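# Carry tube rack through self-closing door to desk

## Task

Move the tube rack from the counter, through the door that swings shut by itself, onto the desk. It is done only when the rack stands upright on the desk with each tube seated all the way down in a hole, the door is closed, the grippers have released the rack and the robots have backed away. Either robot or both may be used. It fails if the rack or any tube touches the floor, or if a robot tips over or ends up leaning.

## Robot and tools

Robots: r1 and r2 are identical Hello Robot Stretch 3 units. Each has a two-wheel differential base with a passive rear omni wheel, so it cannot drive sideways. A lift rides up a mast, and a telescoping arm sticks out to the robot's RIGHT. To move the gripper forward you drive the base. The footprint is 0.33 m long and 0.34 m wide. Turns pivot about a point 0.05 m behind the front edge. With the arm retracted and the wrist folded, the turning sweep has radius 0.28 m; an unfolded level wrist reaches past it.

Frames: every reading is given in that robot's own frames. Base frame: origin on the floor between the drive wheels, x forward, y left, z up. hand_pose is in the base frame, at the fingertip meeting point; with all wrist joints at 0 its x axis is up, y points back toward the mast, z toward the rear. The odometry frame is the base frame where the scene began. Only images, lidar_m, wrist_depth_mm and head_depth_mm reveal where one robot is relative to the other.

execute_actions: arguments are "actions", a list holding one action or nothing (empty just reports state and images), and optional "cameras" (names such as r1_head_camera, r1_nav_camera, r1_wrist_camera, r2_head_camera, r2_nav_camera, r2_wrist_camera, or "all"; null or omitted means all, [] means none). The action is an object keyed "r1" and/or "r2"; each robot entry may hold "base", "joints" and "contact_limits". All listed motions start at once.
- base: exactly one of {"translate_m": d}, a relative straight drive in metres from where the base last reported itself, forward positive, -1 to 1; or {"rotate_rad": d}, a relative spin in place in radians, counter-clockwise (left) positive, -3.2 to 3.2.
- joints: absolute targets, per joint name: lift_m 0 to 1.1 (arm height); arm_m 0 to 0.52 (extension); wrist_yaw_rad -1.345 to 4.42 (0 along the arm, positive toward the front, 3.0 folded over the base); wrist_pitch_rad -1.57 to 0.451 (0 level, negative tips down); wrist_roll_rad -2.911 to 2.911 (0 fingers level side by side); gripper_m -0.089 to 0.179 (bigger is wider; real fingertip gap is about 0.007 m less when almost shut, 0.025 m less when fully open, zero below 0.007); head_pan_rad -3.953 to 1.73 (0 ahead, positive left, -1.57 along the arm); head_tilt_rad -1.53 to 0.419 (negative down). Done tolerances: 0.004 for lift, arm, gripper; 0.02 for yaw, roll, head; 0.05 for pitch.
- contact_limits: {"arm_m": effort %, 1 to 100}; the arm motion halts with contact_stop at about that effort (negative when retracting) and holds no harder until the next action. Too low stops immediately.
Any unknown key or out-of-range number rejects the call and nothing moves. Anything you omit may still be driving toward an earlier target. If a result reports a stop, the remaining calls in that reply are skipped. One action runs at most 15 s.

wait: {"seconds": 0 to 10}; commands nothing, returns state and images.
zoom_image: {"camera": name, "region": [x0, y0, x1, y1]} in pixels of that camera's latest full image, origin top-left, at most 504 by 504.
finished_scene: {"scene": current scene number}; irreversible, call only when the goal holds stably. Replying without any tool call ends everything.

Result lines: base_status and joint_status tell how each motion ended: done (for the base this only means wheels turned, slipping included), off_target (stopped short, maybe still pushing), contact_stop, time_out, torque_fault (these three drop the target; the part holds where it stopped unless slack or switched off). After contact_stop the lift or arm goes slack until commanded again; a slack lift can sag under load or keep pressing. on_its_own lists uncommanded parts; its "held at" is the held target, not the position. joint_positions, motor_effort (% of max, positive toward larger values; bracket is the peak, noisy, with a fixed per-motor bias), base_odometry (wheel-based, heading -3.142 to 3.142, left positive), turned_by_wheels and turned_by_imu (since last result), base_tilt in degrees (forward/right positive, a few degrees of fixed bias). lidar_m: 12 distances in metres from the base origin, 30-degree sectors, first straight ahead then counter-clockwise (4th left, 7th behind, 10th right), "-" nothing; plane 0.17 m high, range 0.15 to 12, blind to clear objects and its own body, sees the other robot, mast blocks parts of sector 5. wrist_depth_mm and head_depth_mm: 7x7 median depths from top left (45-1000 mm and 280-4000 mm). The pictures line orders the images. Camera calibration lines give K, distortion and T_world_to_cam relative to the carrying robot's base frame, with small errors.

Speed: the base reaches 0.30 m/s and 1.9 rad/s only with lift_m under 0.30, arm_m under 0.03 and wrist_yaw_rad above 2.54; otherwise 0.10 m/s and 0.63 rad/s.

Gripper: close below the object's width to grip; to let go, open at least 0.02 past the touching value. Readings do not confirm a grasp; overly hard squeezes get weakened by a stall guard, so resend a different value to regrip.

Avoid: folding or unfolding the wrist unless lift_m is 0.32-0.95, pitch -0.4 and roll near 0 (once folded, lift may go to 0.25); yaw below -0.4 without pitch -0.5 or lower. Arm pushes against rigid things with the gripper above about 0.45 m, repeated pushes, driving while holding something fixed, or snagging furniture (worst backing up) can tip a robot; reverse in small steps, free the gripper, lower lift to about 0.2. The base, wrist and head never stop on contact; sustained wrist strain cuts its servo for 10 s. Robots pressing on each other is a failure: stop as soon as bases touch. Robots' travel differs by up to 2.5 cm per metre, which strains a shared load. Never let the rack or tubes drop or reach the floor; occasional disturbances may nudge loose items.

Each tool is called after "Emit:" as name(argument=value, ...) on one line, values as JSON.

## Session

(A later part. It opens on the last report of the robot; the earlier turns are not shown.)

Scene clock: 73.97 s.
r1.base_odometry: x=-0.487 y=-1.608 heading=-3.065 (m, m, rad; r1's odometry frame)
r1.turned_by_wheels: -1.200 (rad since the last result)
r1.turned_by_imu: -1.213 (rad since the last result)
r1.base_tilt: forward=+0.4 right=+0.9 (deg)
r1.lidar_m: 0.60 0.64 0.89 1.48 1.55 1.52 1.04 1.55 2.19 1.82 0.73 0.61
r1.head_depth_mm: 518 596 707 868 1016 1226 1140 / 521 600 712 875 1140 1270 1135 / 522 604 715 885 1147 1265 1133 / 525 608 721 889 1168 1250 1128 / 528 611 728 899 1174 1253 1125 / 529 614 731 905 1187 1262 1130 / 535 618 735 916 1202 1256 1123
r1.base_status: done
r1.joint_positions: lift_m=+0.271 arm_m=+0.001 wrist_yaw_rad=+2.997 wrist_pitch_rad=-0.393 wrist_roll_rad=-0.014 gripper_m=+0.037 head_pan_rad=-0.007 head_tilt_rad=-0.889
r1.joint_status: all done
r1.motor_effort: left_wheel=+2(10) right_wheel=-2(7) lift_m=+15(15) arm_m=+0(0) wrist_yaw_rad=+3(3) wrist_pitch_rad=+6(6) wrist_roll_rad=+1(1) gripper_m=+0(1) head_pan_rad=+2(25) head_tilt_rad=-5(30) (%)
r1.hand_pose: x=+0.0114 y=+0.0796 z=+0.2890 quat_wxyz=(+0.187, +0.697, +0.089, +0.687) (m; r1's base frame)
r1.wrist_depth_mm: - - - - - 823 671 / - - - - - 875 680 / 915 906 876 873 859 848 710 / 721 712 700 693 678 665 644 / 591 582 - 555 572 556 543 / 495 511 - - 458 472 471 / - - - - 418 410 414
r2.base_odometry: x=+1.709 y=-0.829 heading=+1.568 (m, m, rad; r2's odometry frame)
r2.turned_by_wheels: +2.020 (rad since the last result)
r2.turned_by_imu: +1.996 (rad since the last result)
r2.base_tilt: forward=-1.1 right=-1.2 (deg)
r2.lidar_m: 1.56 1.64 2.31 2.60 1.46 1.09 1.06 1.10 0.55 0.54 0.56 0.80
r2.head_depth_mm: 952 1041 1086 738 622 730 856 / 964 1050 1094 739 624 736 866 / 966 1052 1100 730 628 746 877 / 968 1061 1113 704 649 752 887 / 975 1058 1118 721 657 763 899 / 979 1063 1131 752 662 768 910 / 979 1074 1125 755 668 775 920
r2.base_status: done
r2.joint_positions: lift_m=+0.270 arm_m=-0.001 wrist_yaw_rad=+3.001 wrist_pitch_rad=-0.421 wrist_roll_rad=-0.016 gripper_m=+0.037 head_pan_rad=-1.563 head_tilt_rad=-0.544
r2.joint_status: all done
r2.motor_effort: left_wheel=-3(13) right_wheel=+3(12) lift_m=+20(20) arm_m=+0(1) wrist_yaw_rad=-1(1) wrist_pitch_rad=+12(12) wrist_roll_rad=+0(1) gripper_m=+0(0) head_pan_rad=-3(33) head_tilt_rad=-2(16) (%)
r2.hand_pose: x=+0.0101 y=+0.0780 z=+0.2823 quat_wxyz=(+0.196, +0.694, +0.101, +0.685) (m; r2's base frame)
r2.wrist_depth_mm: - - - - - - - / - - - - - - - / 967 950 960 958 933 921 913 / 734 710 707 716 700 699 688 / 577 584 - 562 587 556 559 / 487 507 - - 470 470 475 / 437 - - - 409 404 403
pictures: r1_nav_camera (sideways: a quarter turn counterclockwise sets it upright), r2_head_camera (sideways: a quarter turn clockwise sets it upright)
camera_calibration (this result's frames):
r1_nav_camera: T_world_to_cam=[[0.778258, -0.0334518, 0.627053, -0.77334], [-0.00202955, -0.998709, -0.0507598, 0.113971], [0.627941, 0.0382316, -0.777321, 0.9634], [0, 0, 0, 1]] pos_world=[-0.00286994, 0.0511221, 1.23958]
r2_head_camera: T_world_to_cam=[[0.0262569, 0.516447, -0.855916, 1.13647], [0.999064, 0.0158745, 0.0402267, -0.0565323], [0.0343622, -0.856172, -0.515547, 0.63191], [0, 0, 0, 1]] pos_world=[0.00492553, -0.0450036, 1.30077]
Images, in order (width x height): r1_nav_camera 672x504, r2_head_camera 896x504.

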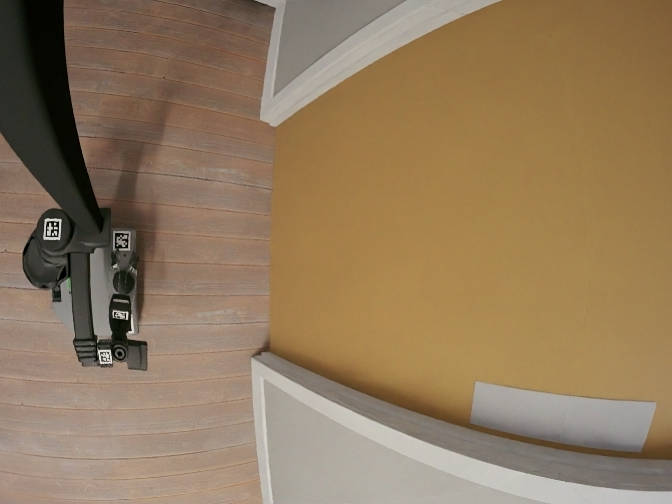

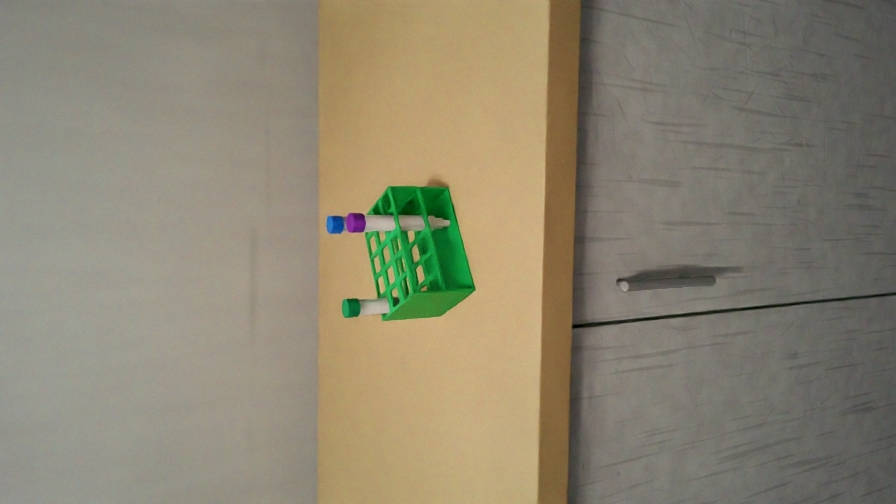

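Emit:
execute_actions(actions=[{"r1":{"base":{"translate_m":0.5}},"r2":{"base":{"rotate_rad":0.435},"joints":{"lift_m":0.6}}}], cameras=[])

Emit:
execute_actions(actions=[{"r1":{"joints":{"lift_m":0.32}},"r2":{"base":{"translate_m":-0.24},"joints":{"lift_m":0.93}}}], cameras=[])

Emit:
execute_actions(actions=[{"r1":{"base":{"translate_m":0.2}},"r2":{"joints":{"wrist_yaw_rad":0,"head_tilt_rad":-0.65}}}], cameras=["r1_nav_camera","r2_head_camera","r2_wrist_camera"])

Scene clock: 103.13 s.
r1.base_odometry: x=-0.985 y=-1.646 heading=-3.064 (m, m, rad; r1's odometry frame)
r1.turned_by_wheels: +0.000 (rad since the last result)
r1.turned_by_imu: +0.002 (rad since the last result)
r1.base_tilt: forward=+0.4 right=+0.9 (deg)
r1.lidar_m: - 0.15 0.16 0.48 1.53 1.91 1.54 2.08 2.35 0.32 0.15 -
r1.head_depth_mm: - - - - - - 347 / - - - - - - 344 / - - - - - - 355 / - - - - - - 368 / - - - - - - 355 / - - - - - - 366 / - - - - - - 377
r1.base_status: done
r1.joint_positions: lift_m=+0.271 arm_m=+0.001 wrist_yaw_rad=+2.998 wrist_pitch_rad=-0.393 wrist_roll_rad=-0.014 gripper_m=+0.037 head_pan_rad=-0.007 head_tilt_rad=-0.890
r1.joint_status: not commanded
r1.motor_effort: left_wheel=+2(11) right_wheel=-2(5) lift_m=+15(14) arm_m=+0(0) wrist_yaw_rad=+2(2) wrist_pitch_rad=+6(6) wrist_roll_rad=+1(1) gripper_m=+1(0) head_pan_rad=+3(2) head_tilt_rad=-6(6) (%)
r1.hand_pose: x=+0.0114 y=+0.0796 z=+0.2890 quat_wxyz=(+0.187, +0.697, +0.089, +0.687) (m; r1's base frame)
r1.wrist_depth_mm: - - - 691 297 174 122 / - - - 760 310 176 124 / 936 898 914 795 321 181 126 / 700 698 698 694 328 184 128 / 579 583 - 566 280 189 130 / 502 504 - - 421 192 132 / - - - - 374 184 134
r2.base_odometry: x=+1.709 y=-0.829 heading=+2.003 (m, m, rad; r2's odometry frame)
r2.turned_by_wheels: +0.435 (rad since the last result)
r2.turned_by_imu: +0.429 (rad since the last result)
r2.base_tilt: forward=-1.1 right=-1.2 (deg)
r2.lidar_m: 1.61 2.12 2.60 1.59 1.12 1.06 1.08 0.56 0.53 0.55 0.73 1.57
r2.head_depth_mm: 953 1036 1072 682 600 676 779 / 999 1083 1098 742 642 740 855 / 1048 1143 1102 744 697 802 936 / 1090 1208 1109 743 754 874 1039 / 1159 1267 1112 751 820 963 1193 / 1214 1357 1123 791 903 1075 1247 / 1287 1440 1125 847 993 1201 1282
r2.base_status: done
r2.joint_positions: lift_m=+0.600 arm_m=-0.001 wrist_yaw_rad=+3.001 wrist_pitch_rad=-0.421 wrist_roll_rad=-0.016 gripper_m=+0.037 head_pan_rad=-1.563 head_tilt_rad=-0.544
r2.joint_status: all done
r2.motor_effort: left_wheel=-3(12) right_wheel=+3(8) lift_m=+36(36) arm_m=+0(0) wrist_yaw_rad=-1(1) wrist_pitch_rad=+12(12) wrist_roll_rad=-1(0) gripper_m=+0(0) head_pan_rad=-3(2) head_tilt_rad=-2(2) (%)
r2.hand_pose: x=+0.0101 y=+0.0780 z=+0.6116 quat_wxyz=(+0.195, +0.694, +0.101, +0.685) (m; r2's base frame)
r2.wrist_depth_mm: 878 - - - - - - / 881 - - - - - - / 934 - - - - - - / 950 - - - - - - / 975 - - - - - - / 884 889 - 844 839 839 839 / 744 750 712 725 725 741 726
pictures: none
No camera images: the call's "cameras" was empty. Leave "cameras" out to get every camera's image.

Scene clock: 107.00 s.
r1.base_odometry: x=-0.985 y=-1.646 heading=-3.064 (m, m, rad; r1's odometry frame)
r1.turned_by_wheels: +0.000 (rad since the last result)
r1.turned_by_imu: +0.001 (rad since the last result)
r1.base_tilt: forward=+0.4 right=+0.8 (deg)
r1.lidar_m: - 0.15 0.16 0.48 1.54 1.90 1.54 2.08 2.35 0.32 0.15 -
r1.head_depth_mm: - - - - - - 347 / - - - - - - 344 / - - - - - - 356 / - - - - - - 368 / - - - - - - 356 / - - - - - - 367 / - - - - - - 377
r1.base_status: not commanded
r1.joint_positions: lift_m=+0.319 arm_m=+0.001 wrist_yaw_rad=+2.998 wrist_pitch_rad=-0.393 wrist_roll_rad=-0.014 gripper_m=+0.037 head_pan_rad=-0.007 head_tilt_rad=-0.890
r1.joint_status: all done
r1.motor_effort: left_wheel=+2(2) right_wheel=-2(2) lift_m=+39(41) arm_m=+0(1) wrist_yaw_rad=+2(3) wrist_pitch_rad=+6(6) wrist_roll_rad=+1(1) gripper_m=+0(0) head_pan_rad=+2(2) head_tilt_rad=-6(7) (%)
r1.hand_pose: x=+0.0114 y=+0.0796 z=+0.3378 quat_wxyz=(+0.187, +0.697, +0.089, +0.687) (m; r1's base frame)
r1.wrist_depth_mm: - - - 699 298 174 123 / - - - 765 309 178 124 / - - - 849 320 181 126 / 812 791 794 781 329 185 128 / 654 659 - 631 283 190 130 / 559 552 - 564 421 191 132 / 484 505 - - 376 184 134
r2.base_odometry: x=+1.810 y=-1.047 heading=+2.003 (m, m, rad; r2's odometry frame)
r2.turned_by_wheels: +0.000 (rad since the last result)
r2.turned_by_imu: -0.003 (rad since the last result)
r2.base_tilt: forward=-1.1 right=-1.2 (deg)
r2.lidar_m: 1.82 2.40 2.71 1.28 0.89 0.84 0.86 0.45 0.42 0.44 0.58 1.42
r2.head_depth_mm: 866 933 992 737 558 - - / 902 976 1034 740 559 556 - / 944 1027 1078 669 560 604 - / 990 1084 1106 679 583 655 - / 1044 1149 1115 747 630 708 - / 1099 1217 1122 752 697 827 1027 / 1160 1298 1132 757 765 933 1199
r2.base_status: done
r2.joint_positions: lift_m=+0.930 arm_m=-0.001 wrist_yaw_rad=+3.001 wrist_pitch_rad=-0.421 wrist_roll_rad=-0.016 gripper_m=+0.037 head_pan_rad=-1.563 head_tilt_rad=-0.544
r2.joint_status: all done
r2.motor_effort: left_wheel=-2(10) right_wheel=+2(2) lift_m=+36(37) arm_m=+0(0) wrist_yaw_rad=-1(1) wrist_pitch_rad=+12(12) wrist_roll_rad=+0(1) gripper_m=+0(0) head_pan_rad=-3(2) head_tilt_rad=-3(2) (%)
r2.hand_pose: x=+0.0101 y=+0.0780 z=+0.9416 quat_wxyz=(+0.195, +0.694, +0.101, +0.685) (m; r2's base frame)
r2.wrist_depth_mm: 697 - - - - - - / 744 - - - - - - / 733 879 - - - - - / 763 938 - - - - - / 784 - - - - - - / 808 - - - - - - / 845 - - - - - -
pictures: none
No camera images: the call's "cameras" was empty. Leave "cameras" out to get every camera's image.

Scene clock: 110.97 s.
r1.base_odometry: x=-1.185 y=-1.662 heading=-3.064 (m, m, rad; r1's odometry frame)
r1.turned_by_wheels: +0.000 (rad since the last result)
r1.turned_by_imu: -0.010 (rad since the last result)
r1.base_tilt: forward=+0.3 right=+0.9 (deg)
r1.lidar_m: - - 0.15 0.19 1.52 2.06 1.74 2.27 0.33 0.33 0.17 0.15
r1.head_depth_mm: - - - - - - 459 / - - - - - - 408 / - - - - - - 366 / - - - - - - 339 / - - - - - - - / - - - - - - - / - - - - - - -
r1.base_status: done
r1.joint_positions: lift_m=+0.320 arm_m=+0.001 wrist_yaw_rad=+3.000 wrist_pitch_rad=-0.393 wrist_roll_rad=-0.014 gripper_m=+0.037 head_pan_rad=-0.006 head_tilt_rad=-0.894
r1.joint_status: not commanded
r1.motor_effort: left_wheel=+6(59) right_wheel=+0(30) lift_m=+35(39) arm_m=+0(0) wrist_yaw_rad=+0(5) wrist_pitch_rad=+6(6) wrist_roll_rad=+1(0) gripper_m=+0(0) head_pan_rad=+3(6) head_tilt_rad=-4(6) (%)
r1.hand_pose: x=+0.0108 y=+0.0796 z=+0.3379 quat_wxyz=(+0.186, +0.696, +0.090, +0.687) (m; r1's base frame)
r1.wrist_depth_mm: - - 637 274 165 119 92 / - - 705 304 175 124 96 / - - 783 339 188 129 99 / 810 788 779 379 194 136 102 / 661 656 - 408 187 142 106 / 561 548 - 427 259 147 110 / 485 509 - - 246 148 114
r2.base_odometry: x=+1.810 y=-1.047 heading=+2.003 (m, m, rad; r2's odometry frame)
r2.turned_by_wheels: +0.000 (rad since the last result)
r2.turned_by_imu: +0.000 (rad since the last result)
r2.base_tilt: forward=-1.0 right=-1.2 (deg)
r2.lidar_m: 1.83 2.41 2.71 1.12 0.89 0.84 0.86 0.45 0.42 0.43 0.58 1.42
r2.head_depth_mm: 873 956 854 630 541 - - / 901 1000 857 633 533 - - / 950 1053 692 636 - - - / 1000 1097 827 637 656 820 1005 / 1048 1156 868 639 701 876 1154 / 1109 1205 876 667 783 991 1213 / 1173 1268 881 721 877 1145 1213
r2.base_status: not commanded
r2.joint_positions: lift_m=+0.930 arm_m=-0.001 wrist_yaw_rad=+0.002 wrist_pitch_rad=-0.421 wrist_roll_rad=-0.016 gripper_m=+0.037 head_pan_rad=-1.563 head_tilt_rad=-0.642
r2.joint_status: all done
r2.motor_effort: left_wheel=-2(2) right_wheel=+2(2) lift_m=+36(36) arm_m=+0(1) wrist_yaw_rad=-2(5) wrist_pitch_rad=+12(12) wrist_roll_rad=-1(0) gripper_m=+0(0) head_pan_rad=-4(3) head_tilt_rad=-3(11) (%)
r2.hand_pose: x=-0.0210 y=-0.3678 z=+0.9416 quat_wxyz=(+0.697, +0.150, -0.685, -0.146) (m; r2's base frame)
r2.wrist_depth_mm: - - 916 783 702 641 589 / 560 550 535 391 475 506 507 / 445 369 363 362 355 348 348 / 625 440 302 274 271 267 264 / 901 538 400 259 226 216 215 / - 701 490 341 280 201 184 / - - 557 406 313 247 189
pictures: r1_nav_camera (sideways: a quarter turn counterclockwise sets it upright), r2_head_camera (sideways: a quarter turn clockwise sets it upright), r2_wrist_camera
camera_calibration (this result's frames):
r1_nav_camera: T_world_to_cam=[[0.781586, -0.0330139, 0.622924, -0.76798], [-0.00170911, -0.998708, -0.0507854, 0.114002], [0.623796, 0.0386285, -0.780632, 0.967731], [0, 0, 0, 1]] pos_world=[-0.00322978, 0.051119, 1.23962]
r2_head_camera: T_world_to_cam=[[0.0256834, 0.597701, -0.801308, 1.06527], [0.999097, 0.0118016, 0.0408258, -0.0573073], [0.0338584, -0.801632, -0.596858, 0.7377], [0, 0, 0, 1]] pos_world=[0.00491854, -0.0446722, 1.29625]
r2_wrist_camera: T_world_to_cam=[[-0.998863, -0.0426169, 0.0213531, -0.0572469], [-0.0413552, 0.552013, -0.832809, 1.0214], [0.0237045, -0.832745, -0.553148, 0.375457], [0, 0, 0, 1]] pos_world=[-0.0238418, -0.253605, 1.05954]
Images, in order (width x height): r1_nav_camera 672x504, r2_head_camera 896x504, r2_wrist_camera 644x364.

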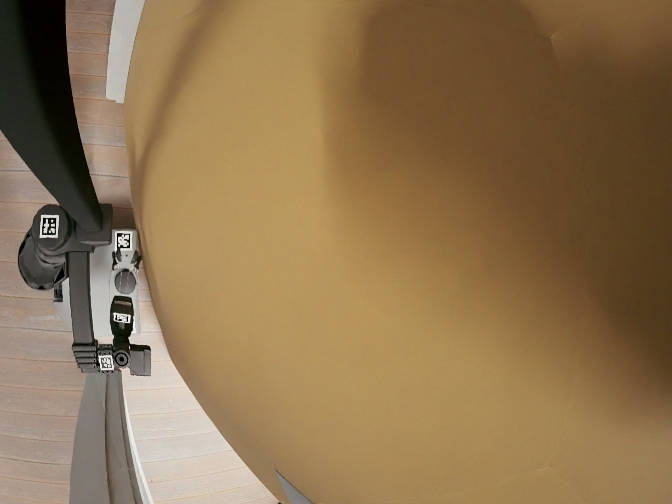

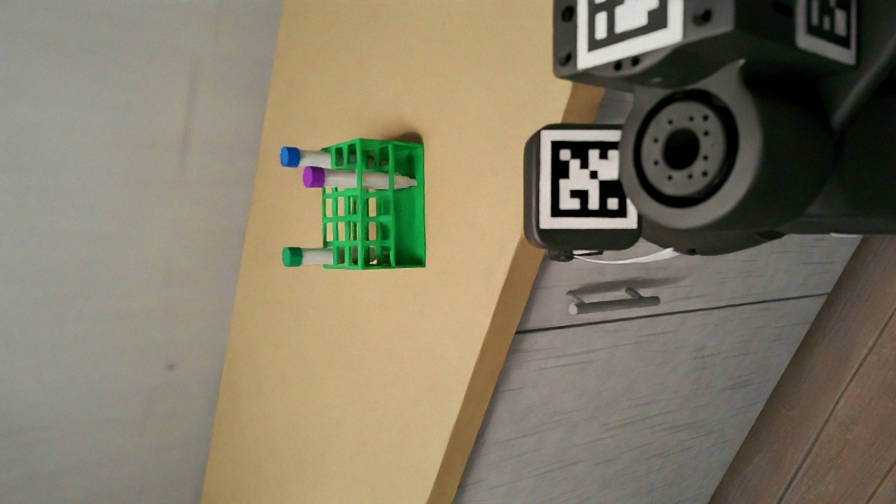

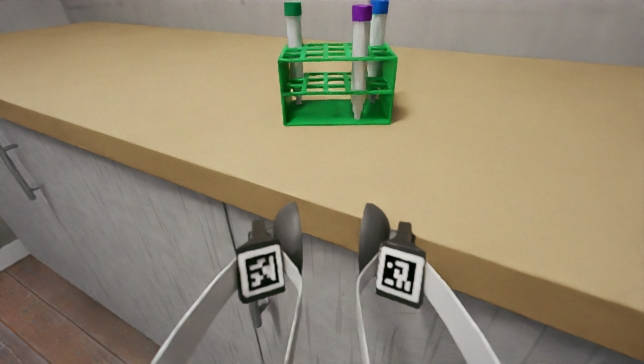

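Emit:
execute_actions(actions=[{"r1":{"base":{"translate_m":0.35}},"r2":{"joints":{"wrist_pitch_rad":-0.2,"wrist_roll_rad":0,"gripper_m":0.179,"lift_m":0.91,"arm_m":0.14}}}], cameras=["r1_nav_camera","r2_head_camera","r2_wrist_camera"])

Scene clock: 122.20 s.
r1.base_odometry: x=-1.534 y=-1.689 heading=-3.064 (m, m, rad; r1's odometry frame)
r1.turned_by_wheels: +0.000 (rad since the last result)
r1.turned_by_imu: +0.002 (rad since the last result)
r1.base_tilt: forward=+0.3 right=+0.9 (deg)
r1.lidar_m: 0.17 0.15 0.15 0.18 0.32 2.12 2.08 0.52 0.58 1.19 1.30 0.29
r1.head_depth_mm: - 2268 1941 1660 1445 1269 1134 / - - 303 1544 1425 1259 1132 / - - - 319 455 1203 1133 / - - - 296 353 529 1009 / - - - - 305 401 628 / - - - - - 325 454 / - - - - - 296 358
r1.base_status: done
r1.joint_positions: lift_m=+0.320 arm_m=+0.001 wrist_yaw_rad=+3.000 wrist_pitch_rad=-0.393 wrist_roll_rad=-0.014 gripper_m=+0.037 head_pan_rad=-0.006 head_tilt_rad=-0.894
r1.joint_status: not commanded
r1.motor_effort: left_wheel=+11(57) right_wheel=+0(4) lift_m=+35(35) arm_m=+0(0) wrist_yaw_rad=-1(0) wrist_pitch_rad=+6(6) wrist_roll_rad=+1(1) gripper_m=+0(0) head_pan_rad=+2(3) head_tilt_rad=-3(3) (%)
r1.hand_pose: x=+0.0108 y=+0.0796 z=+0.3379 quat_wxyz=(+0.186, +0.696, +0.090, +0.687) (m; r1's base frame)
r1.wrist_depth_mm: 577 - 277 223 186 158 139 / 671 - 308 247 201 169 147 / 923 623 335 273 218 183 156 / 807 765 380 304 236 196 165 / 654 650 - 336 244 212 177 / 562 554 - 371 319 229 193 / 485 510 - - 328 244 208
r2.base_odometry: x=+1.810 y=-1.047 heading=+2.003 (m, m, rad; r2's odometry frame)
r2.turned_by_wheels: +0.000 (rad since the last result)
r2.turned_by_imu: -0.001 (rad since the last result)
r2.base_tilt: forward=-1.1 right=-1.2 (deg)
r2.lidar_m: 1.82 2.41 1.20 1.30 0.89 0.84 0.86 0.44 0.42 0.43 0.58 1.42
r2.head_depth_mm: 868 955 847 - - 593 707 / 906 1001 875 - - 646 779 / 951 1056 686 - - 709 876 / 994 1090 860 646 659 784 985 / 1052 1155 866 619 699 877 1159 / 1106 1203 871 668 782 994 1212 / 1179 1268 883 721 878 1146 1211
r2.base_status: not commanded
r2.joint_positions: lift_m=+0.910 arm_m=+0.140 wrist_yaw_rad=+0.001 wrist_pitch_rad=-0.224 wrist_roll_rad=-0.007 gripper_m=+0.179 head_pan_rad=-1.563 head_tilt_rad=-0.642
r2.joint_status: all done
r2.motor_effort: left_wheel=-3(3) right_wheel=+2(2) lift_m=+20(31) arm_m=+2(3) wrist_yaw_rad=-1(2) wrist_pitch_rad=+13(15) wrist_roll_rad=+4(5) gripper_m=+1(84) head_pan_rad=-3(2) head_tilt_rad=-3(3) (%)
r2.hand_pose: x=-0.0212 y=-0.5292 z=+0.9687 quat_wxyz=(+0.705, +0.080, -0.700, -0.079) (m; r2's base frame)
r2.wrist_depth_mm: - 975 814 705 616 549 496 / - - 879 741 631 575 518 / 703 683 653 575 501 574 528 / 415 404 374 253 251 383 380 / 295 306 275 280 264 285 275 / 240 218 224 221 221 218 225 / 194 185 184 183 180 180 173
pictures: r1_nav_camera (sideways: a quarter turn counterclockwise sets it upright), r2_head_camera (sideways: a quarter turn clockwise sets it upright), r2_wrist_camera
camera_calibration (this result's frames):
r1_nav_camera: T_world_to_cam=[[0.781586, -0.0330141, 0.622924, -0.76798], [-0.00170936, -0.998708, -0.0507854, 0.114002], [0.623796, 0.0386284, -0.780632, 0.967731], [0, 0, 0, 1]] pos_world=[-0.00322977, 0.051119, 1.23962]
r2_head_camera: T_world_to_cam=[[0.0256923, 0.598002, -0.801083, 1.06498], [0.999097, 0.0117674, 0.0408274, -0.0573093], [0.0338415, -0.801408, -0.597159, 0.738092], [0, 0, 0, 1]] pos_world=[0.00491768, -0.0446701, 1.29623]
r2_wrist_camera: T_world_to_cam=[[-0.999215, -0.0345403, 0.01939, -0.0587242], [-0.0310273, 0.378203, -0.925203, 1.13082], [0.0246234, -0.925078, -0.378978, 0.0384557], [0, 0, 0, 1]] pos_world=[-0.0245387, -0.394133, 1.06195]
Images, in order (width x height): r1_nav_camera 672x504, r2_head_camera 896x504, r2_wrist_camera 644x364.

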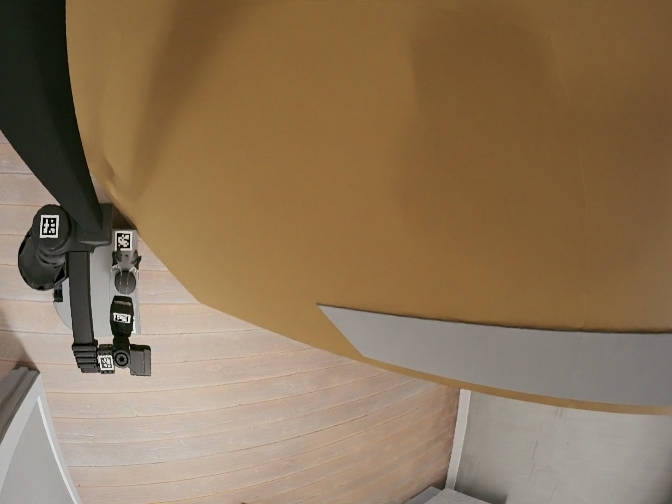

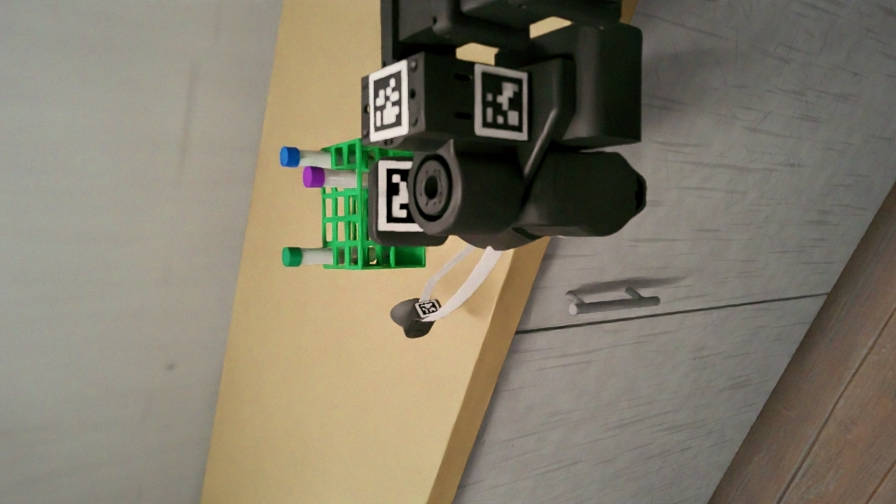

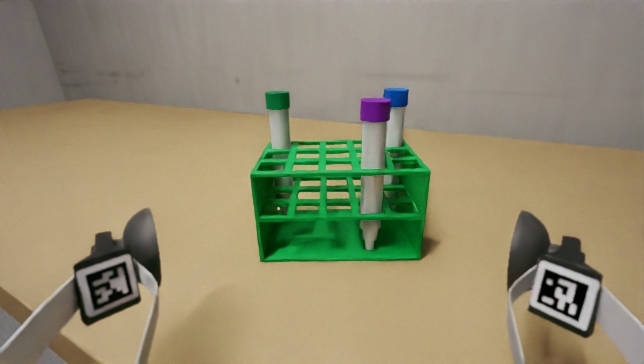

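Emit:
execute_actions(actions=[{"r1":{"base":{"rotate_rad":1.0}},"r2":{"base":{"translate_m":-0.007},"joints":{"lift_m":0.897,"arm_m":0.20}}}], cameras=["r1_nav_camera","r2_wrist_camera"])

Scene clock: 135.80 s.
r1.base_odometry: x=-1.534 y=-1.689 heading=-2.064 (m, m, rad; r1's odometry frame)
r1.turned_by_wheels: +1.000 (rad since the last result)
r1.turned_by_imu: +0.952 (rad since the last result)
r1.base_tilt: forward=+0.3 right=+0.9 (deg)
r1.lidar_m: - 0.15 0.20 1.93 2.53 0.51 0.50 1.18 1.18 0.19 0.15 -
r1.head_depth_mm: - - - - - - - / - - - - - - - / - - - - - - 317 / - - - - - - 353 / - - - - - - 382 / - - - - - - 447 / - - - - - - 578
r1.base_status: done
r1.joint_positions: lift_m=+0.320 arm_m=+0.001 wrist_yaw_rad=+2.995 wrist_pitch_rad=-0.394 wrist_roll_rad=-0.013 gripper_m=+0.037 head_pan_rad=+0.000 head_tilt_rad=-0.896
r1.joint_status: not commanded
r1.motor_effort: left_wheel=-3(34) right_wheel=+8(47) lift_m=+31(35) arm_m=-1(1) wrist_yaw_rad=+5(11) wrist_pitch_rad=+6(7) wrist_roll_rad=+0(0) gripper_m=+0(1) head_pan_rad=+0(6) head_tilt_rad=-3(3) (%)
r1.hand_pose: x=+0.0119 y=+0.0793 z=+0.3379 quat_wxyz=(+0.188, +0.697, +0.089, +0.686) (m; r1's base frame)
r1.wrist_depth_mm: - - - - 771 239 143 / - - - - 699 234 140 / - - 999 987 668 230 139 / 811 802 786 766 609 228 138 / 664 647 - 637 402 221 136 / 555 554 - 550 503 218 135 / 487 503 - - 448 198 133
r2.base_odometry: x=+1.813 y=-1.054 heading=+2.003 (m, m, rad; r2's odometry frame)
r2.turned_by_wheels: +0.000 (rad since the last result)
r2.turned_by_imu: -0.001 (rad since the last result)
r2.base_tilt: forward=-1.1 right=-1.2 (deg)
r2.lidar_m: 1.83 2.41 1.15 1.19 0.88 0.84 0.85 0.44 0.42 0.43 0.57 1.41
r2.head_depth_mm: 867 947 897 - 504 594 701 / 906 993 901 - 547 642 779 / 944 1054 906 - 610 703 871 / 995 1089 860 614 647 779 985 / 1047 1156 874 619 688 867 1164 / 1100 1204 871 666 776 985 1215 / 1168 1286 876 697 866 1131 1215
r2.base_status: done
r2.joint_positions: lift_m=+0.897 arm_m=+0.200 wrist_yaw_rad=+0.001 wrist_pitch_rad=-0.223 wrist_roll_rad=-0.007 gripper_m=+0.179 head_pan_rad=-1.563 head_tilt_rad=-0.642
r2.joint_status: all done
r2.motor_effort: left_wheel=-3(9) right_wheel=+1(3) lift_m=+20(20) arm_m=+2(2) wrist_yaw_rad=-1(1) wrist_pitch_rad=+13(13) wrist_roll_rad=+4(4) gripper_m=+1(0) head_pan_rad=-3(2) head_tilt_rad=-2(3) (%)
r2.hand_pose: x=-0.0212 y=-0.5893 z=+0.9558 quat_wxyz=(+0.705, +0.080, -0.700, -0.078) (m; r2's base frame)
r2.wrist_depth_mm: - 892 744 639 567 508 449 / - 991 794 687 583 531 478 / 635 625 535 592 217 526 489 / 376 375 221 186 170 348 347 / 270 284 201 199 195 260 252 / 218 199 201 198 193 200 206 / 165 170 168 168 166 165 158
pictures: r1_nav_camera (sideways: a quarter turn counterclockwise sets it upright), r2_wrist_camera
camera_calibration (this result's frames):
r1_nav_camera: T_world_to_cam=[[0.782825, -0.0283691, 0.621594, -0.766255], [0.0041397, -0.998701, -0.0507934, 0.113977], [0.622228, 0.0423356, -0.781691, 0.969117], [0, 0, 0, 1]] pos_world=[-0.00363918, 0.0510627, 1.23964]
r2_wrist_camera: T_world_to_cam=[[-0.999217, -0.0344803, 0.0194023, -0.0605369], [-0.0310051, 0.377797, -0.925369, 1.14153], [0.0245769, -0.925246, -0.37857, -0.0224521], [0, 0, 0, 1]] pos_world=[-0.0245445, -0.454127, 1.04901]
Images, in order (width x height): r1_nav_camera 672x504, r2_wrist_camera 644x364.

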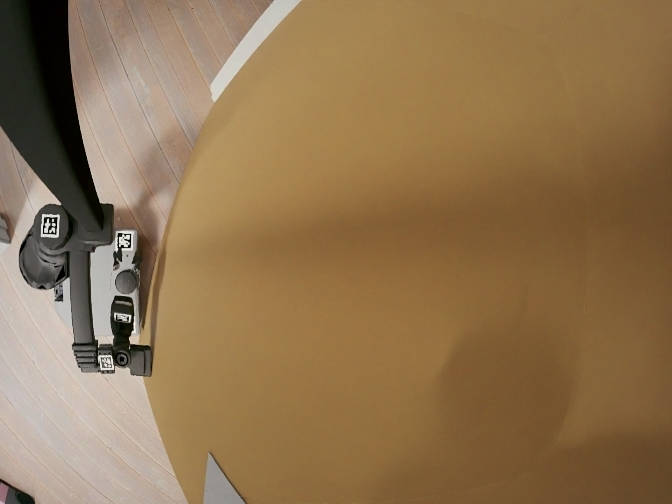

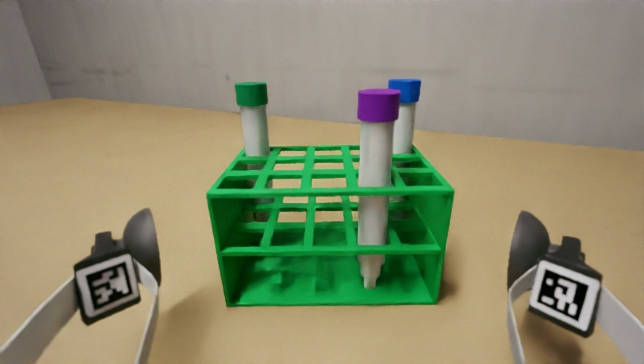

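Emit:
execute_actions(actions=[{"r1":{"base":{"translate_m":0.35},"joints":{"head_pan_rad":-1.57}},"r2":{"joints":{"arm_m":0.262}}}], cameras=["r1_nav_camera","r2_wrist_camera","r2_nav_camera"])

Scene clock: 146.33 s.
r1.base_odometry: x=-1.699 y=-1.997 heading=-2.064 (m, m, rad; r1's odometry frame)
r1.turned_by_wheels: +0.000 (rad since the last result)
r1.turned_by_imu: +0.002 (rad since the last result)
r1.base_tilt: forward=+0.3 right=+0.9 (deg)
r1.lidar_m: - - 0.15 0.19 2.29 2.77 0.85 1.43 2.00 2.15 0.15 -
r1.head_depth_mm: 2348 2387 1964 1666 1449 1269 1135 / 2566 2414 1954 1646 1423 1262 1153 / 2414 2378 1929 1657 1437 1251 1162 / 2217 2388 1941 1651 1420 1259 1170 / 2101 2289 1922 1650 1438 1264 1123 / 1976 2219 1922 1640 1422 633 558 / 1875 2130 1907 1570 396 364 337
r1.base_status: done
r1.joint_positions: lift_m=+0.320 arm_m=+0.001 wrist_yaw_rad=+2.997 wrist_pitch_rad=-0.394 wrist_roll_rad=-0.013 gripper_m=+0.037 head_pan_rad=-1.556 head_tilt_rad=-0.893
r1.joint_status: all done
r1.motor_effort: left_wheel=+3(12) right_wheel=+4(21) lift_m=+31(31) arm_m=-1(1) wrist_yaw_rad=+3(13) wrist_pitch_rad=+6(6) wrist_roll_rad=+0(0) gripper_m=+0(1) head_pan_rad=-5(30) head_tilt_rad=-3(13) (%)
r1.hand_pose: x=+0.0116 y=+0.0794 z=+0.3379 quat_wxyz=(+0.188, +0.697, +0.089, +0.687) (m; r1's base frame)
r1.wrist_depth_mm: - - - 287 163 115 88 / - - - 317 173 119 91 / - - 993 352 184 124 94 / 818 799 780 395 191 129 97 / 667 644 - 423 183 136 100 / 558 547 - 445 253 140 103 / 485 - - - 239 139 107
r2.base_odometry: x=+1.813 y=-1.054 heading=+2.003 (m, m, rad; r2's odometry frame)
r2.turned_by_wheels: +0.000 (rad since the last result)
r2.turned_by_imu: -0.001 (rad since the last result)
r2.base_tilt: forward=-1.1 right=-1.2 (deg)
r2.lidar_m: 1.83 2.42 1.49 1.59 0.88 0.83 0.86 0.44 0.42 0.43 0.57 1.40
r2.head_depth_mm: 864 949 941 - 505 597 702 / 907 994 954 - 533 639 777 / 946 1048 960 - 582 701 867 / 987 1097 865 615 642 779 985 / 1046 1153 872 640 695 867 1164 / 1105 1198 872 666 778 988 1211 / 1163 1267 877 698 869 1137 1219
r2.base_status: not commanded
r2.joint_positions: lift_m=+0.897 arm_m=+0.262 wrist_yaw_rad=+0.001 wrist_pitch_rad=-0.223 wrist_roll_rad=-0.007 gripper_m=+0.179 head_pan_rad=-1.563 head_tilt_rad=-0.642
r2.joint_status: all done
r2.motor_effort: left_wheel=-2(2) right_wheel=+2(2) lift_m=+19(20) arm_m=+2(3) wrist_yaw_rad=-1(1) wrist_pitch_rad=+13(13) wrist_roll_rad=+4(4) gripper_m=+1(0) head_pan_rad=-3(2) head_tilt_rad=-3(3) (%)
r2.hand_pose: x=-0.0212 y=-0.6513 z=+0.9558 quat_wxyz=(+0.705, +0.080, -0.700, -0.078) (m; r2's base frame)
r2.wrist_depth_mm: - 822 685 593 521 462 418 / - 895 728 624 540 479 436 / 638 625 481 588 102 501 457 / 383 372 175 316 153 351 345 / 272 281 135 130 112 140 252 / 218 124 149 147 125 117 206 / 165 164 135 152 130 153 158
pictures: r1_nav_camera (sideways: a quarter turn counterclockwise sets it upright), r2_nav_camera (sideways: a quarter turn counterclockwise sets it upright), r2_wrist_camera
camera_calibration (this result's frames):
r1_nav_camera: T_world_to_cam=[[-0.0162443, -0.781107, 0.624186, -0.764758], [-0.998513, -0.0198111, -0.0507778, 0.120073], [0.0520287, -0.624083, -0.779624, 0.969907], [0, 0, 0, 1]] pos_world=[0.0570085, 0.0103243, 1.23961]
r2_nav_camera: T_world_to_cam=[[0.026194, -0.606074, 0.794977, -0.999426], [-0.999416, -0.0333332, 0.00751765, 0.0492488], [0.0219428, -0.794709, -0.606594, 0.747951], [0, 0, 0, 1]] pos_world=[0.0589868, -0.00968149, 1.24785]
r2_wrist_camera: T_world_to_cam=[[-0.999217, -0.0344765, 0.0194014, -0.0626721], [-0.0310026, 0.377786, -0.925374, 1.16495], [0.0245741, -0.925251, -0.378559, -0.0798256], [0, 0, 0, 1]] pos_world=[-0.0245449, -0.516122, 1.04901]
Images, in order (width x height): r1_nav_camera 672x504, r2_nav_camera 672x504, r2_wrist_camera 644x364.

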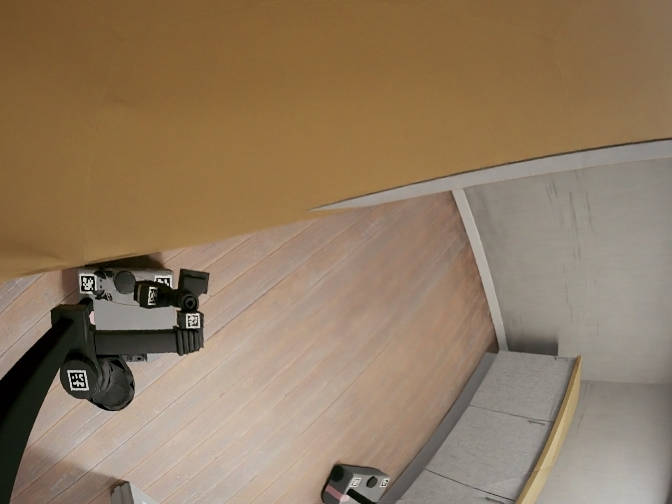

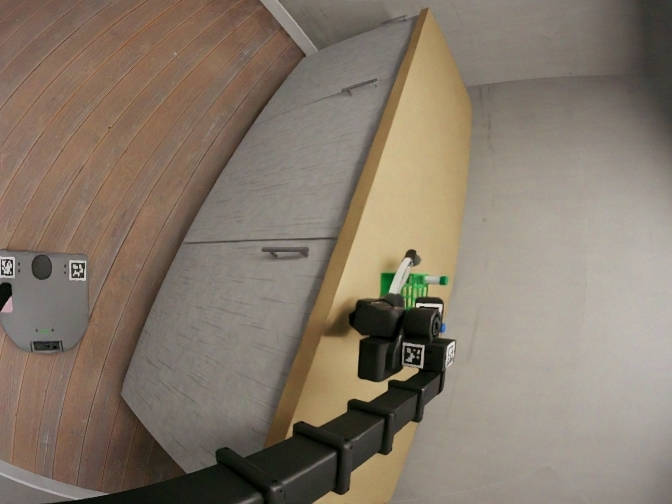

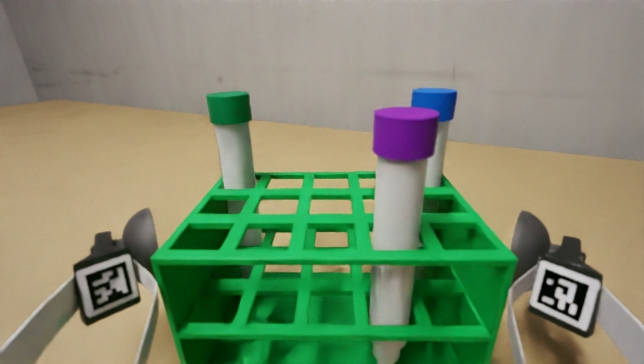

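Emit:
execute_actions(actions=[{"r1":{"base":{"translate_m":0.1}},"r2":{"joints":{"arm_m":0.27,"lift_m":0.888}}}], cameras=[])

Emit:
execute_actions(actions=[{"r1":{"base":{"translate_m":0.2}},"r2":{"joints":{"gripper_m":0.07}}}], cameras=["r1_nav_camera","r2_wrist_camera","r2_nav_camera"])

Scene clock: 157.17 s.
r1.base_odometry: x=-1.747 y=-2.085 heading=-2.064 (m, m, rad; r1's odometry frame)
r1.turned_by_wheels: +0.000 (rad since the last result)
r1.turned_by_imu: +0.005 (rad since the last result)
r1.base_tilt: forward=+0.4 right=+0.8 (deg)
r1.lidar_m: - - 0.15 0.18 2.37 2.37 0.95 1.51 2.08 2.09 0.26 0.15
r1.head_depth_mm: 2595 2395 1975 1658 1443 1265 1143 / 2530 2378 1954 1650 1428 1266 1155 / 2318 2402 1939 1651 1426 1258 1169 / 2172 2370 1962 1640 1433 1260 1159 / 2048 2272 1937 1635 1429 1258 1133 / 1928 2159 1937 1629 1422 1257 1006 / 1827 2061 1938 1642 1420 775 544
r1.base_status: done
r1.joint_positions: lift_m=+0.320 arm_m=+0.001 wrist_yaw_rad=+2.997 wrist_pitch_rad=-0.394 wrist_roll_rad=-0.013 gripper_m=+0.037 head_pan_rad=-1.563 head_tilt_rad=-0.891
r1.joint_status: not commanded
r1.motor_effort: left_wheel=+10(48) right_wheel=+1(15) lift_m=+31(31) arm_m=-1(1) wrist_yaw_rad=+3(3) wrist_pitch_rad=+6(6) wrist_roll_rad=+0(0) gripper_m=+1(0) head_pan_rad=-2(9) head_tilt_rad=-4(7) (%)
r1.hand_pose: x=+0.0115 y=+0.0794 z=+0.3379 quat_wxyz=(+0.188, +0.697, +0.089, +0.687) (m; r1's base frame)
r1.wrist_depth_mm: - - 451 250 171 130 104 / - - 522 277 183 136 109 / - - 579 310 197 143 113 / 802 822 694 340 207 151 118 / 667 660 - 379 202 160 123 / 555 545 - 406 274 167 129 / 480 - - - 268 171 136
r2.base_odometry: x=+1.813 y=-1.054 heading=+2.003 (m, m, rad; r2's odometry frame)
r2.turned_by_wheels: +0.000 (rad since the last result)
r2.turned_by_imu: -0.001 (rad since the last result)
r2.base_tilt: forward=-1.2 right=-1.2 (deg)
r2.lidar_m: 1.83 2.41 1.61 1.66 0.88 0.83 0.85 0.44 0.42 0.43 0.57 1.41
r2.head_depth_mm: 865 952 900 - 504 600 701 / 904 997 952 586 535 641 777 / 950 1046 958 - 583 703 869 / 990 1097 823 614 643 778 984 / 1048 1160 866 638 689 869 1168 / 1097 1208 872 665 776 981 1206 / 1171 1271 877 696 872 1137 1211
r2.base_status: not commanded
r2.joint_positions: lift_m=+0.888 arm_m=+0.270 wrist_yaw_rad=+0.001 wrist_pitch_rad=-0.223 wrist_roll_rad=-0.007 gripper_m=+0.179 head_pan_rad=-1.563 head_tilt_rad=-0.642
r2.joint_status: all done
r2.motor_effort: left_wheel=-2(2) right_wheel=+2(2) lift_m=+19(20) arm_m=+2(3) wrist_yaw_rad=+0(1) wrist_pitch_rad=+13(13) wrist_roll_rad=+4(4) gripper_m=+0(0) head_pan_rad=-3(3) head_tilt_rad=-3(3) (%)
r2.hand_pose: x=-0.0212 y=-0.6593 z=+0.9469 quat_wxyz=(+0.705, +0.080, -0.700, -0.078) (m; r2's base frame)
r2.wrist_depth_mm: - 813 687 572 513 453 416 / - 867 685 630 508 483 428 / 592 577 449 560 98 482 448 / 354 354 160 159 124 325 323 / 252 123 149 166 113 117 235 / 205 123 148 146 127 127 193 / 154 154 147 148 142 144 148
pictures: none
No camera images: the call's "cameras" was empty. Leave "cameras" out to get every camera's image.

Scene clock: 160.43 s.
r1.base_odometry: x=-1.841 y=-2.262 heading=-2.064 (m, m, rad; r1's odometry frame)
r1.turned_by_wheels: +0.000 (rad since the last result)
r1.turned_by_imu: +0.001 (rad since the last result)
r1.base_tilt: forward=+0.4 right=+0.9 (deg)
r1.lidar_m: 0.16 0.15 0.15 0.18 0.37 2.50 1.15 1.67 2.26 1.97 1.86 0.24
r1.head_depth_mm: 2570 2409 1949 1655 1442 1274 1137 / 2361 2380 1948 1657 1451 1258 1150 / 2191 2370 1927 1638 1433 1260 1165 / 2062 2279 1946 1656 1433 1265 1163 / 1931 2177 1932 1653 1425 1262 1136 / 1820 2089 1940 1642 1417 1258 1125 / 1707 1939 1921 1640 1419 1266 1122
r1.base_status: done
r1.joint_positions: lift_m=+0.320 arm_m=+0.001 wrist_yaw_rad=+2.997 wrist_pitch_rad=-0.394 wrist_roll_rad=-0.013 gripper_m=+0.037 head_pan_rad=-1.563 head_tilt_rad=-0.891
r1.joint_status: not commanded
r1.motor_effort: left_wheel=+11(54) right_wheel=+1(5) lift_m=+31(31) arm_m=-1(1) wrist_yaw_rad=+4(2) wrist_pitch_rad=+6(6) wrist_roll_rad=+0(0) gripper_m=+1(0) head_pan_rad=-3(2) head_tilt_rad=-4(4) (%)
r1.hand_pose: x=+0.0115 y=+0.0794 z=+0.3379 quat_wxyz=(+0.188, +0.697, +0.089, +0.687) (m; r1's base frame)
r1.wrist_depth_mm: - - 296 228 183 152 130 / - - 332 249 196 162 137 / - - 374 278 213 173 145 / 807 803 414 311 229 187 154 / 654 656 - 347 237 201 164 / 553 554 - 380 306 214 176 / 484 - - - 317 226 187
r2.base_odometry: x=+1.813 y=-1.054 heading=+2.003 (m, m, rad; r2's odometry frame)
r2.turned_by_wheels: +0.000 (rad since the last result)
r2.turned_by_imu: +0.000 (rad since the last result)
r2.base_tilt: forward=-1.1 right=-1.2 (deg)
r2.lidar_m: 1.83 2.42 1.77 1.96 0.88 0.84 0.85 0.44 0.42 0.43 0.57 1.40
r2.head_depth_mm: 866 952 901 - 502 598 701 / 909 998 948 586 534 641 775 / 948 1047 957 - 583 702 866 / 993 1094 869 616 643 779 985 / 1047 1150 873 638 692 870 1159 / 1095 1198 877 664 777 986 1212 / 1169 1269 877 699 871 1140 1213
r2.base_status: not commanded
r2.joint_positions: lift_m=+0.888 arm_m=+0.270 wrist_yaw_rad=+0.001 wrist_pitch_rad=-0.222 wrist_roll_rad=-0.007 gripper_m=+0.081 head_pan_rad=-1.563 head_tilt_rad=-0.642
r2.joint_status: gripper_m off_target (ended at +0.081, target +0.070)
r2.on_its_own: gripper_m is held at +0.080, not at your +0.070, by its stall guard, which is still easing
r2.motor_effort: left_wheel=-2(2) right_wheel=+2(2) lift_m=+20(20) arm_m=+2(2) wrist_yaw_rad=-1(1) wrist_pitch_rad=+12(13) wrist_roll_rad=+4(4) gripper_m=-9(100) head_pan_rad=-2(3) head_tilt_rad=-2(3) (%)
r2.hand_pose: x=-0.0212 y=-0.6593 z=+0.9470 quat_wxyz=(+0.705, +0.079, -0.700, -0.078) (m; r2's base frame)
r2.wrist_depth_mm: - 790 669 578 510 452 409 / - 880 687 613 498 475 426 / 597 580 457 553 119 492 439 / 353 349 163 166 128 331 324 / 251 250 157 163 134 140 237 / 196 - 165 171 146 139 186 / - 159 153 153 151 149 153
pictures: r1_nav_camera (sideways: a quarter turn counterclockwise sets it upright), r2_nav_camera (sideways: a quarter turn counterclockwise sets it upright), r2_wrist_camera
camera_calibration (this result's frames):
r1_nav_camera: T_world_to_cam=[[-0.0219703, -0.780085, 0.625287, -0.766157], [-0.998631, -0.0125706, -0.0507709, 0.120065], [0.0474659, -0.625547, -0.778741, 0.968788], [0, 0, 0, 1]] pos_world=[0.0570834, 0.0098634, 1.2396]
r2_nav_camera: T_world_to_cam=[[0.026194, -0.606074, 0.794976, -0.999426], [-0.999416, -0.0333332, 0.00751764, 0.0492488], [0.0219428, -0.794709, -0.606594, 0.747951], [0, 0, 0, 1]] pos_world=[0.0589868, -0.00968148, 1.24785]
r2_wrist_camera: T_world_to_cam=[[-0.999217, -0.0344598, 0.0194366, -0.0628025], [-0.031007, 0.376962, -0.925709, 1.15965], [0.0245729, -0.925587, -0.377736, -0.0916295], [0, 0, 0, 1]] pos_world=[-0.0245446, -0.524118, 1.0401]
Images, in order (width x height): r1_nav_camera 672x504, r2_nav_camera 672x504, r2_wrist_camera 644x364.

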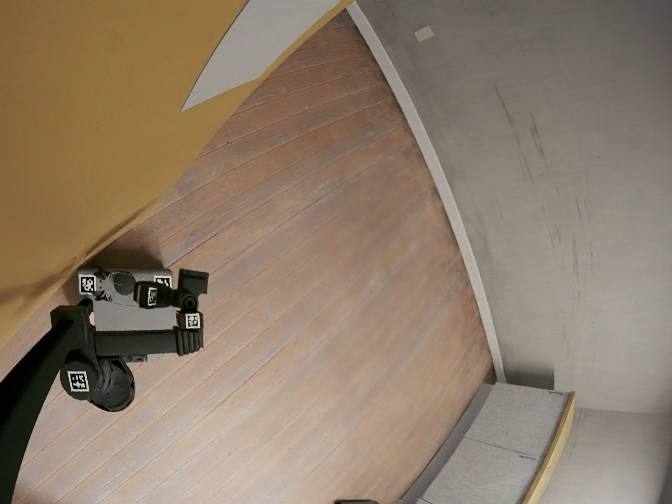

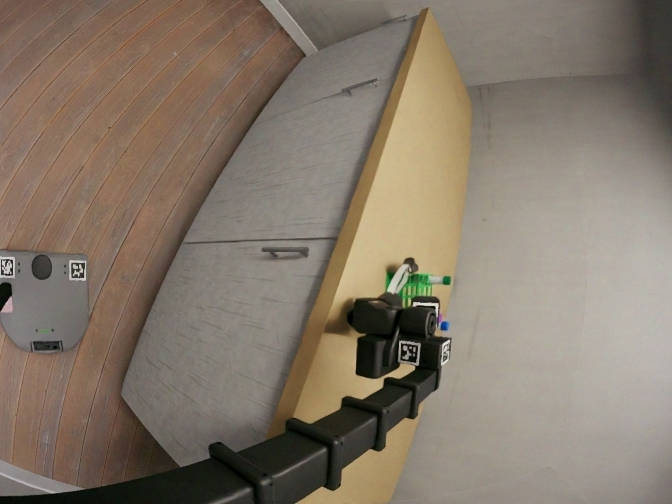

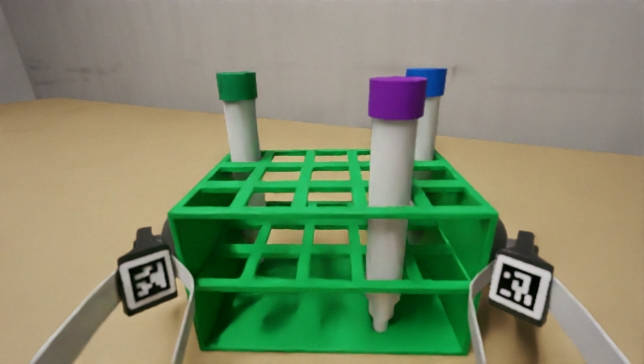

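Emit:
execute_actions(actions=[{"r1":{"base":{"translate_m":0.1},"joints":{"head_pan_rad":-2.6}},"r2":{"joints":{"lift_m":0.91}}}], cameras=["r1_nav_camera","r2_wrist_camera"])

Scene clock: 167.23 s.
r1.base_odometry: x=-1.889 y=-2.350 heading=-2.064 (m, m, rad; r1's odometry frame)
r1.turned_by_wheels: +0.000 (rad since the last result)
r1.turned_by_imu: +0.002 (rad since the last result)
r1.base_tilt: forward=+0.4 right=+0.9 (deg)
r1.lidar_m: 0.18 0.15 0.15 0.18 0.32 2.59 1.25 1.76 2.34 1.91 1.81 1.27
r1.head_depth_mm: 2301 2258 1957 1654 1441 1263 1153 / 2769 2381 1945 1656 1443 1267 - / 2707 2380 1959 1643 1436 1264 1171 / 2101 2013 1937 1660 1425 1255 1174 / 2109 2290 1935 1643 1426 1257 1159 / 2114 2372 1922 1630 1419 1258 1141 / 2128 2333 1926 1648 1424 1255 1124
r1.base_status: done
r1.joint_positions: lift_m=+0.320 arm_m=+0.001 wrist_yaw_rad=+2.997 wrist_pitch_rad=-0.394 wrist_roll_rad=-0.013 gripper_m=+0.037 head_pan_rad=-2.593 head_tilt_rad=-0.891
r1.joint_status: all done
r1.motor_effort: left_wheel=+10(42) right_wheel=+1(6) lift_m=+31(31) arm_m=-1(1) wrist_yaw_rad=+3(2) wrist_pitch_rad=+6(7) wrist_roll_rad=+0(0) gripper_m=+1(0) head_pan_rad=-2(28) head_tilt_rad=-5(5) (%)
r1.hand_pose: x=+0.0115 y=+0.0794 z=+0.3379 quat_wxyz=(+0.188, +0.697, +0.089, +0.687) (m; r1's base frame)
r1.wrist_depth_mm: 550 - 273 221 185 159 139 / - - 306 243 200 171 147 / - 608 336 271 218 181 156 / 851 736 381 300 235 196 168 / 656 650 - 337 243 213 179 / 564 559 - 368 317 232 194 / 490 - - - 329 247 209
r2.base_odometry: x=+1.813 y=-1.054 heading=+2.003 (m, m, rad; r2's odometry frame)
r2.turned_by_wheels: +0.000 (rad since the last result)
r2.turned_by_imu: -0.001 (rad since the last result)
r2.base_tilt: forward=-1.1 right=-1.2 (deg)
r2.lidar_m: 1.83 2.41 1.84 2.01 0.88 0.84 0.85 0.44 0.42 0.43 0.57 1.41
r2.head_depth_mm: 867 946 949 - 505 591 700 / 902 998 - 586 533 640 775 / 949 1050 - - 583 701 870 / 990 1092 707 614 642 777 981 / 1044 1154 866 639 691 867 1159 / 1106 1202 870 668 776 984 1216 / 1171 1269 876 698 870 1138 1212
r2.base_status: not commanded
r2.joint_positions: lift_m=+0.910 arm_m=+0.270 wrist_yaw_rad=+0.001 wrist_pitch_rad=-0.226 wrist_roll_rad=-0.007 gripper_m=+0.103 head_pan_rad=-1.563 head_tilt_rad=-0.642
r2.joint_status: all done
r2.on_its_own: gripper_m is held at +0.102, not at your +0.070, by its stall guard, which is not easing now
r2.motor_effort: left_wheel=-3(2) right_wheel=+1(2) lift_m=+37(37) arm_m=+2(2) wrist_yaw_rad=-1(1) wrist_pitch_rad=+14(15) wrist_roll_rad=+4(4) gripper_m=-19(19) head_pan_rad=-2(3) head_tilt_rad=-3(3) (%)
r2.hand_pose: x=-0.0212 y=-0.6591 z=+0.9675 quat_wxyz=(+0.705, +0.081, -0.700, -0.079) (m; r2's base frame)
r2.wrist_depth_mm: - 815 677 577 507 452 411 / - 877 707 614 504 474 432 / 684 659 520 621 119 494 451 / 411 403 168 166 136 379 370 / 289 288 156 184 134 139 271 / 224 - 165 173 146 140 213 / 191 184 161 159 153 171 176
pictures: r1_nav_camera (sideways: a quarter turn counterclockwise sets it upright), r2_wrist_camera
camera_calibration (this result's frames):
r1_nav_camera: T_world_to_cam=[[-0.68, -0.382905, 0.625287, -0.762143], [-0.525063, 0.849548, -0.0507709, 0.117176], [-0.511771, -0.362839, -0.778741, 0.9722], [0, 0, 0, 1]] pos_world=[0.0408109, -0.0386231, 1.2396]
r2_wrist_camera: T_world_to_cam=[[-0.999217, -0.0345262, 0.0193225, -0.0631231], [-0.0310064, 0.379968, -0.92448, 1.17925], [0.0245768, -0.924355, -0.380741, -0.0799546], [0, 0, 0, 1]] pos_world=[-0.0245444, -0.524162, 1.06097]
Images, in order (width x height): r1_nav_camera 672x504, r2_wrist_camera 644x364.

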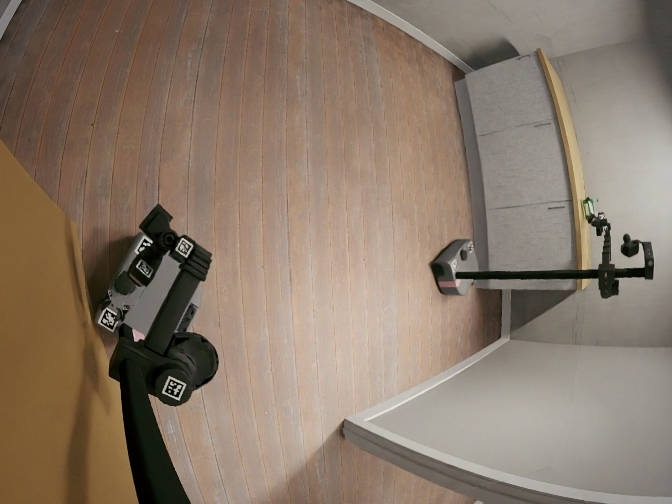

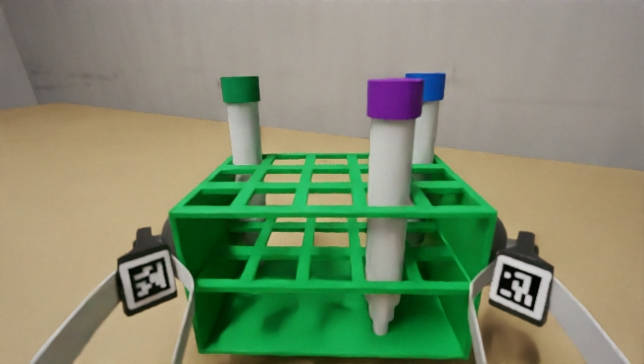

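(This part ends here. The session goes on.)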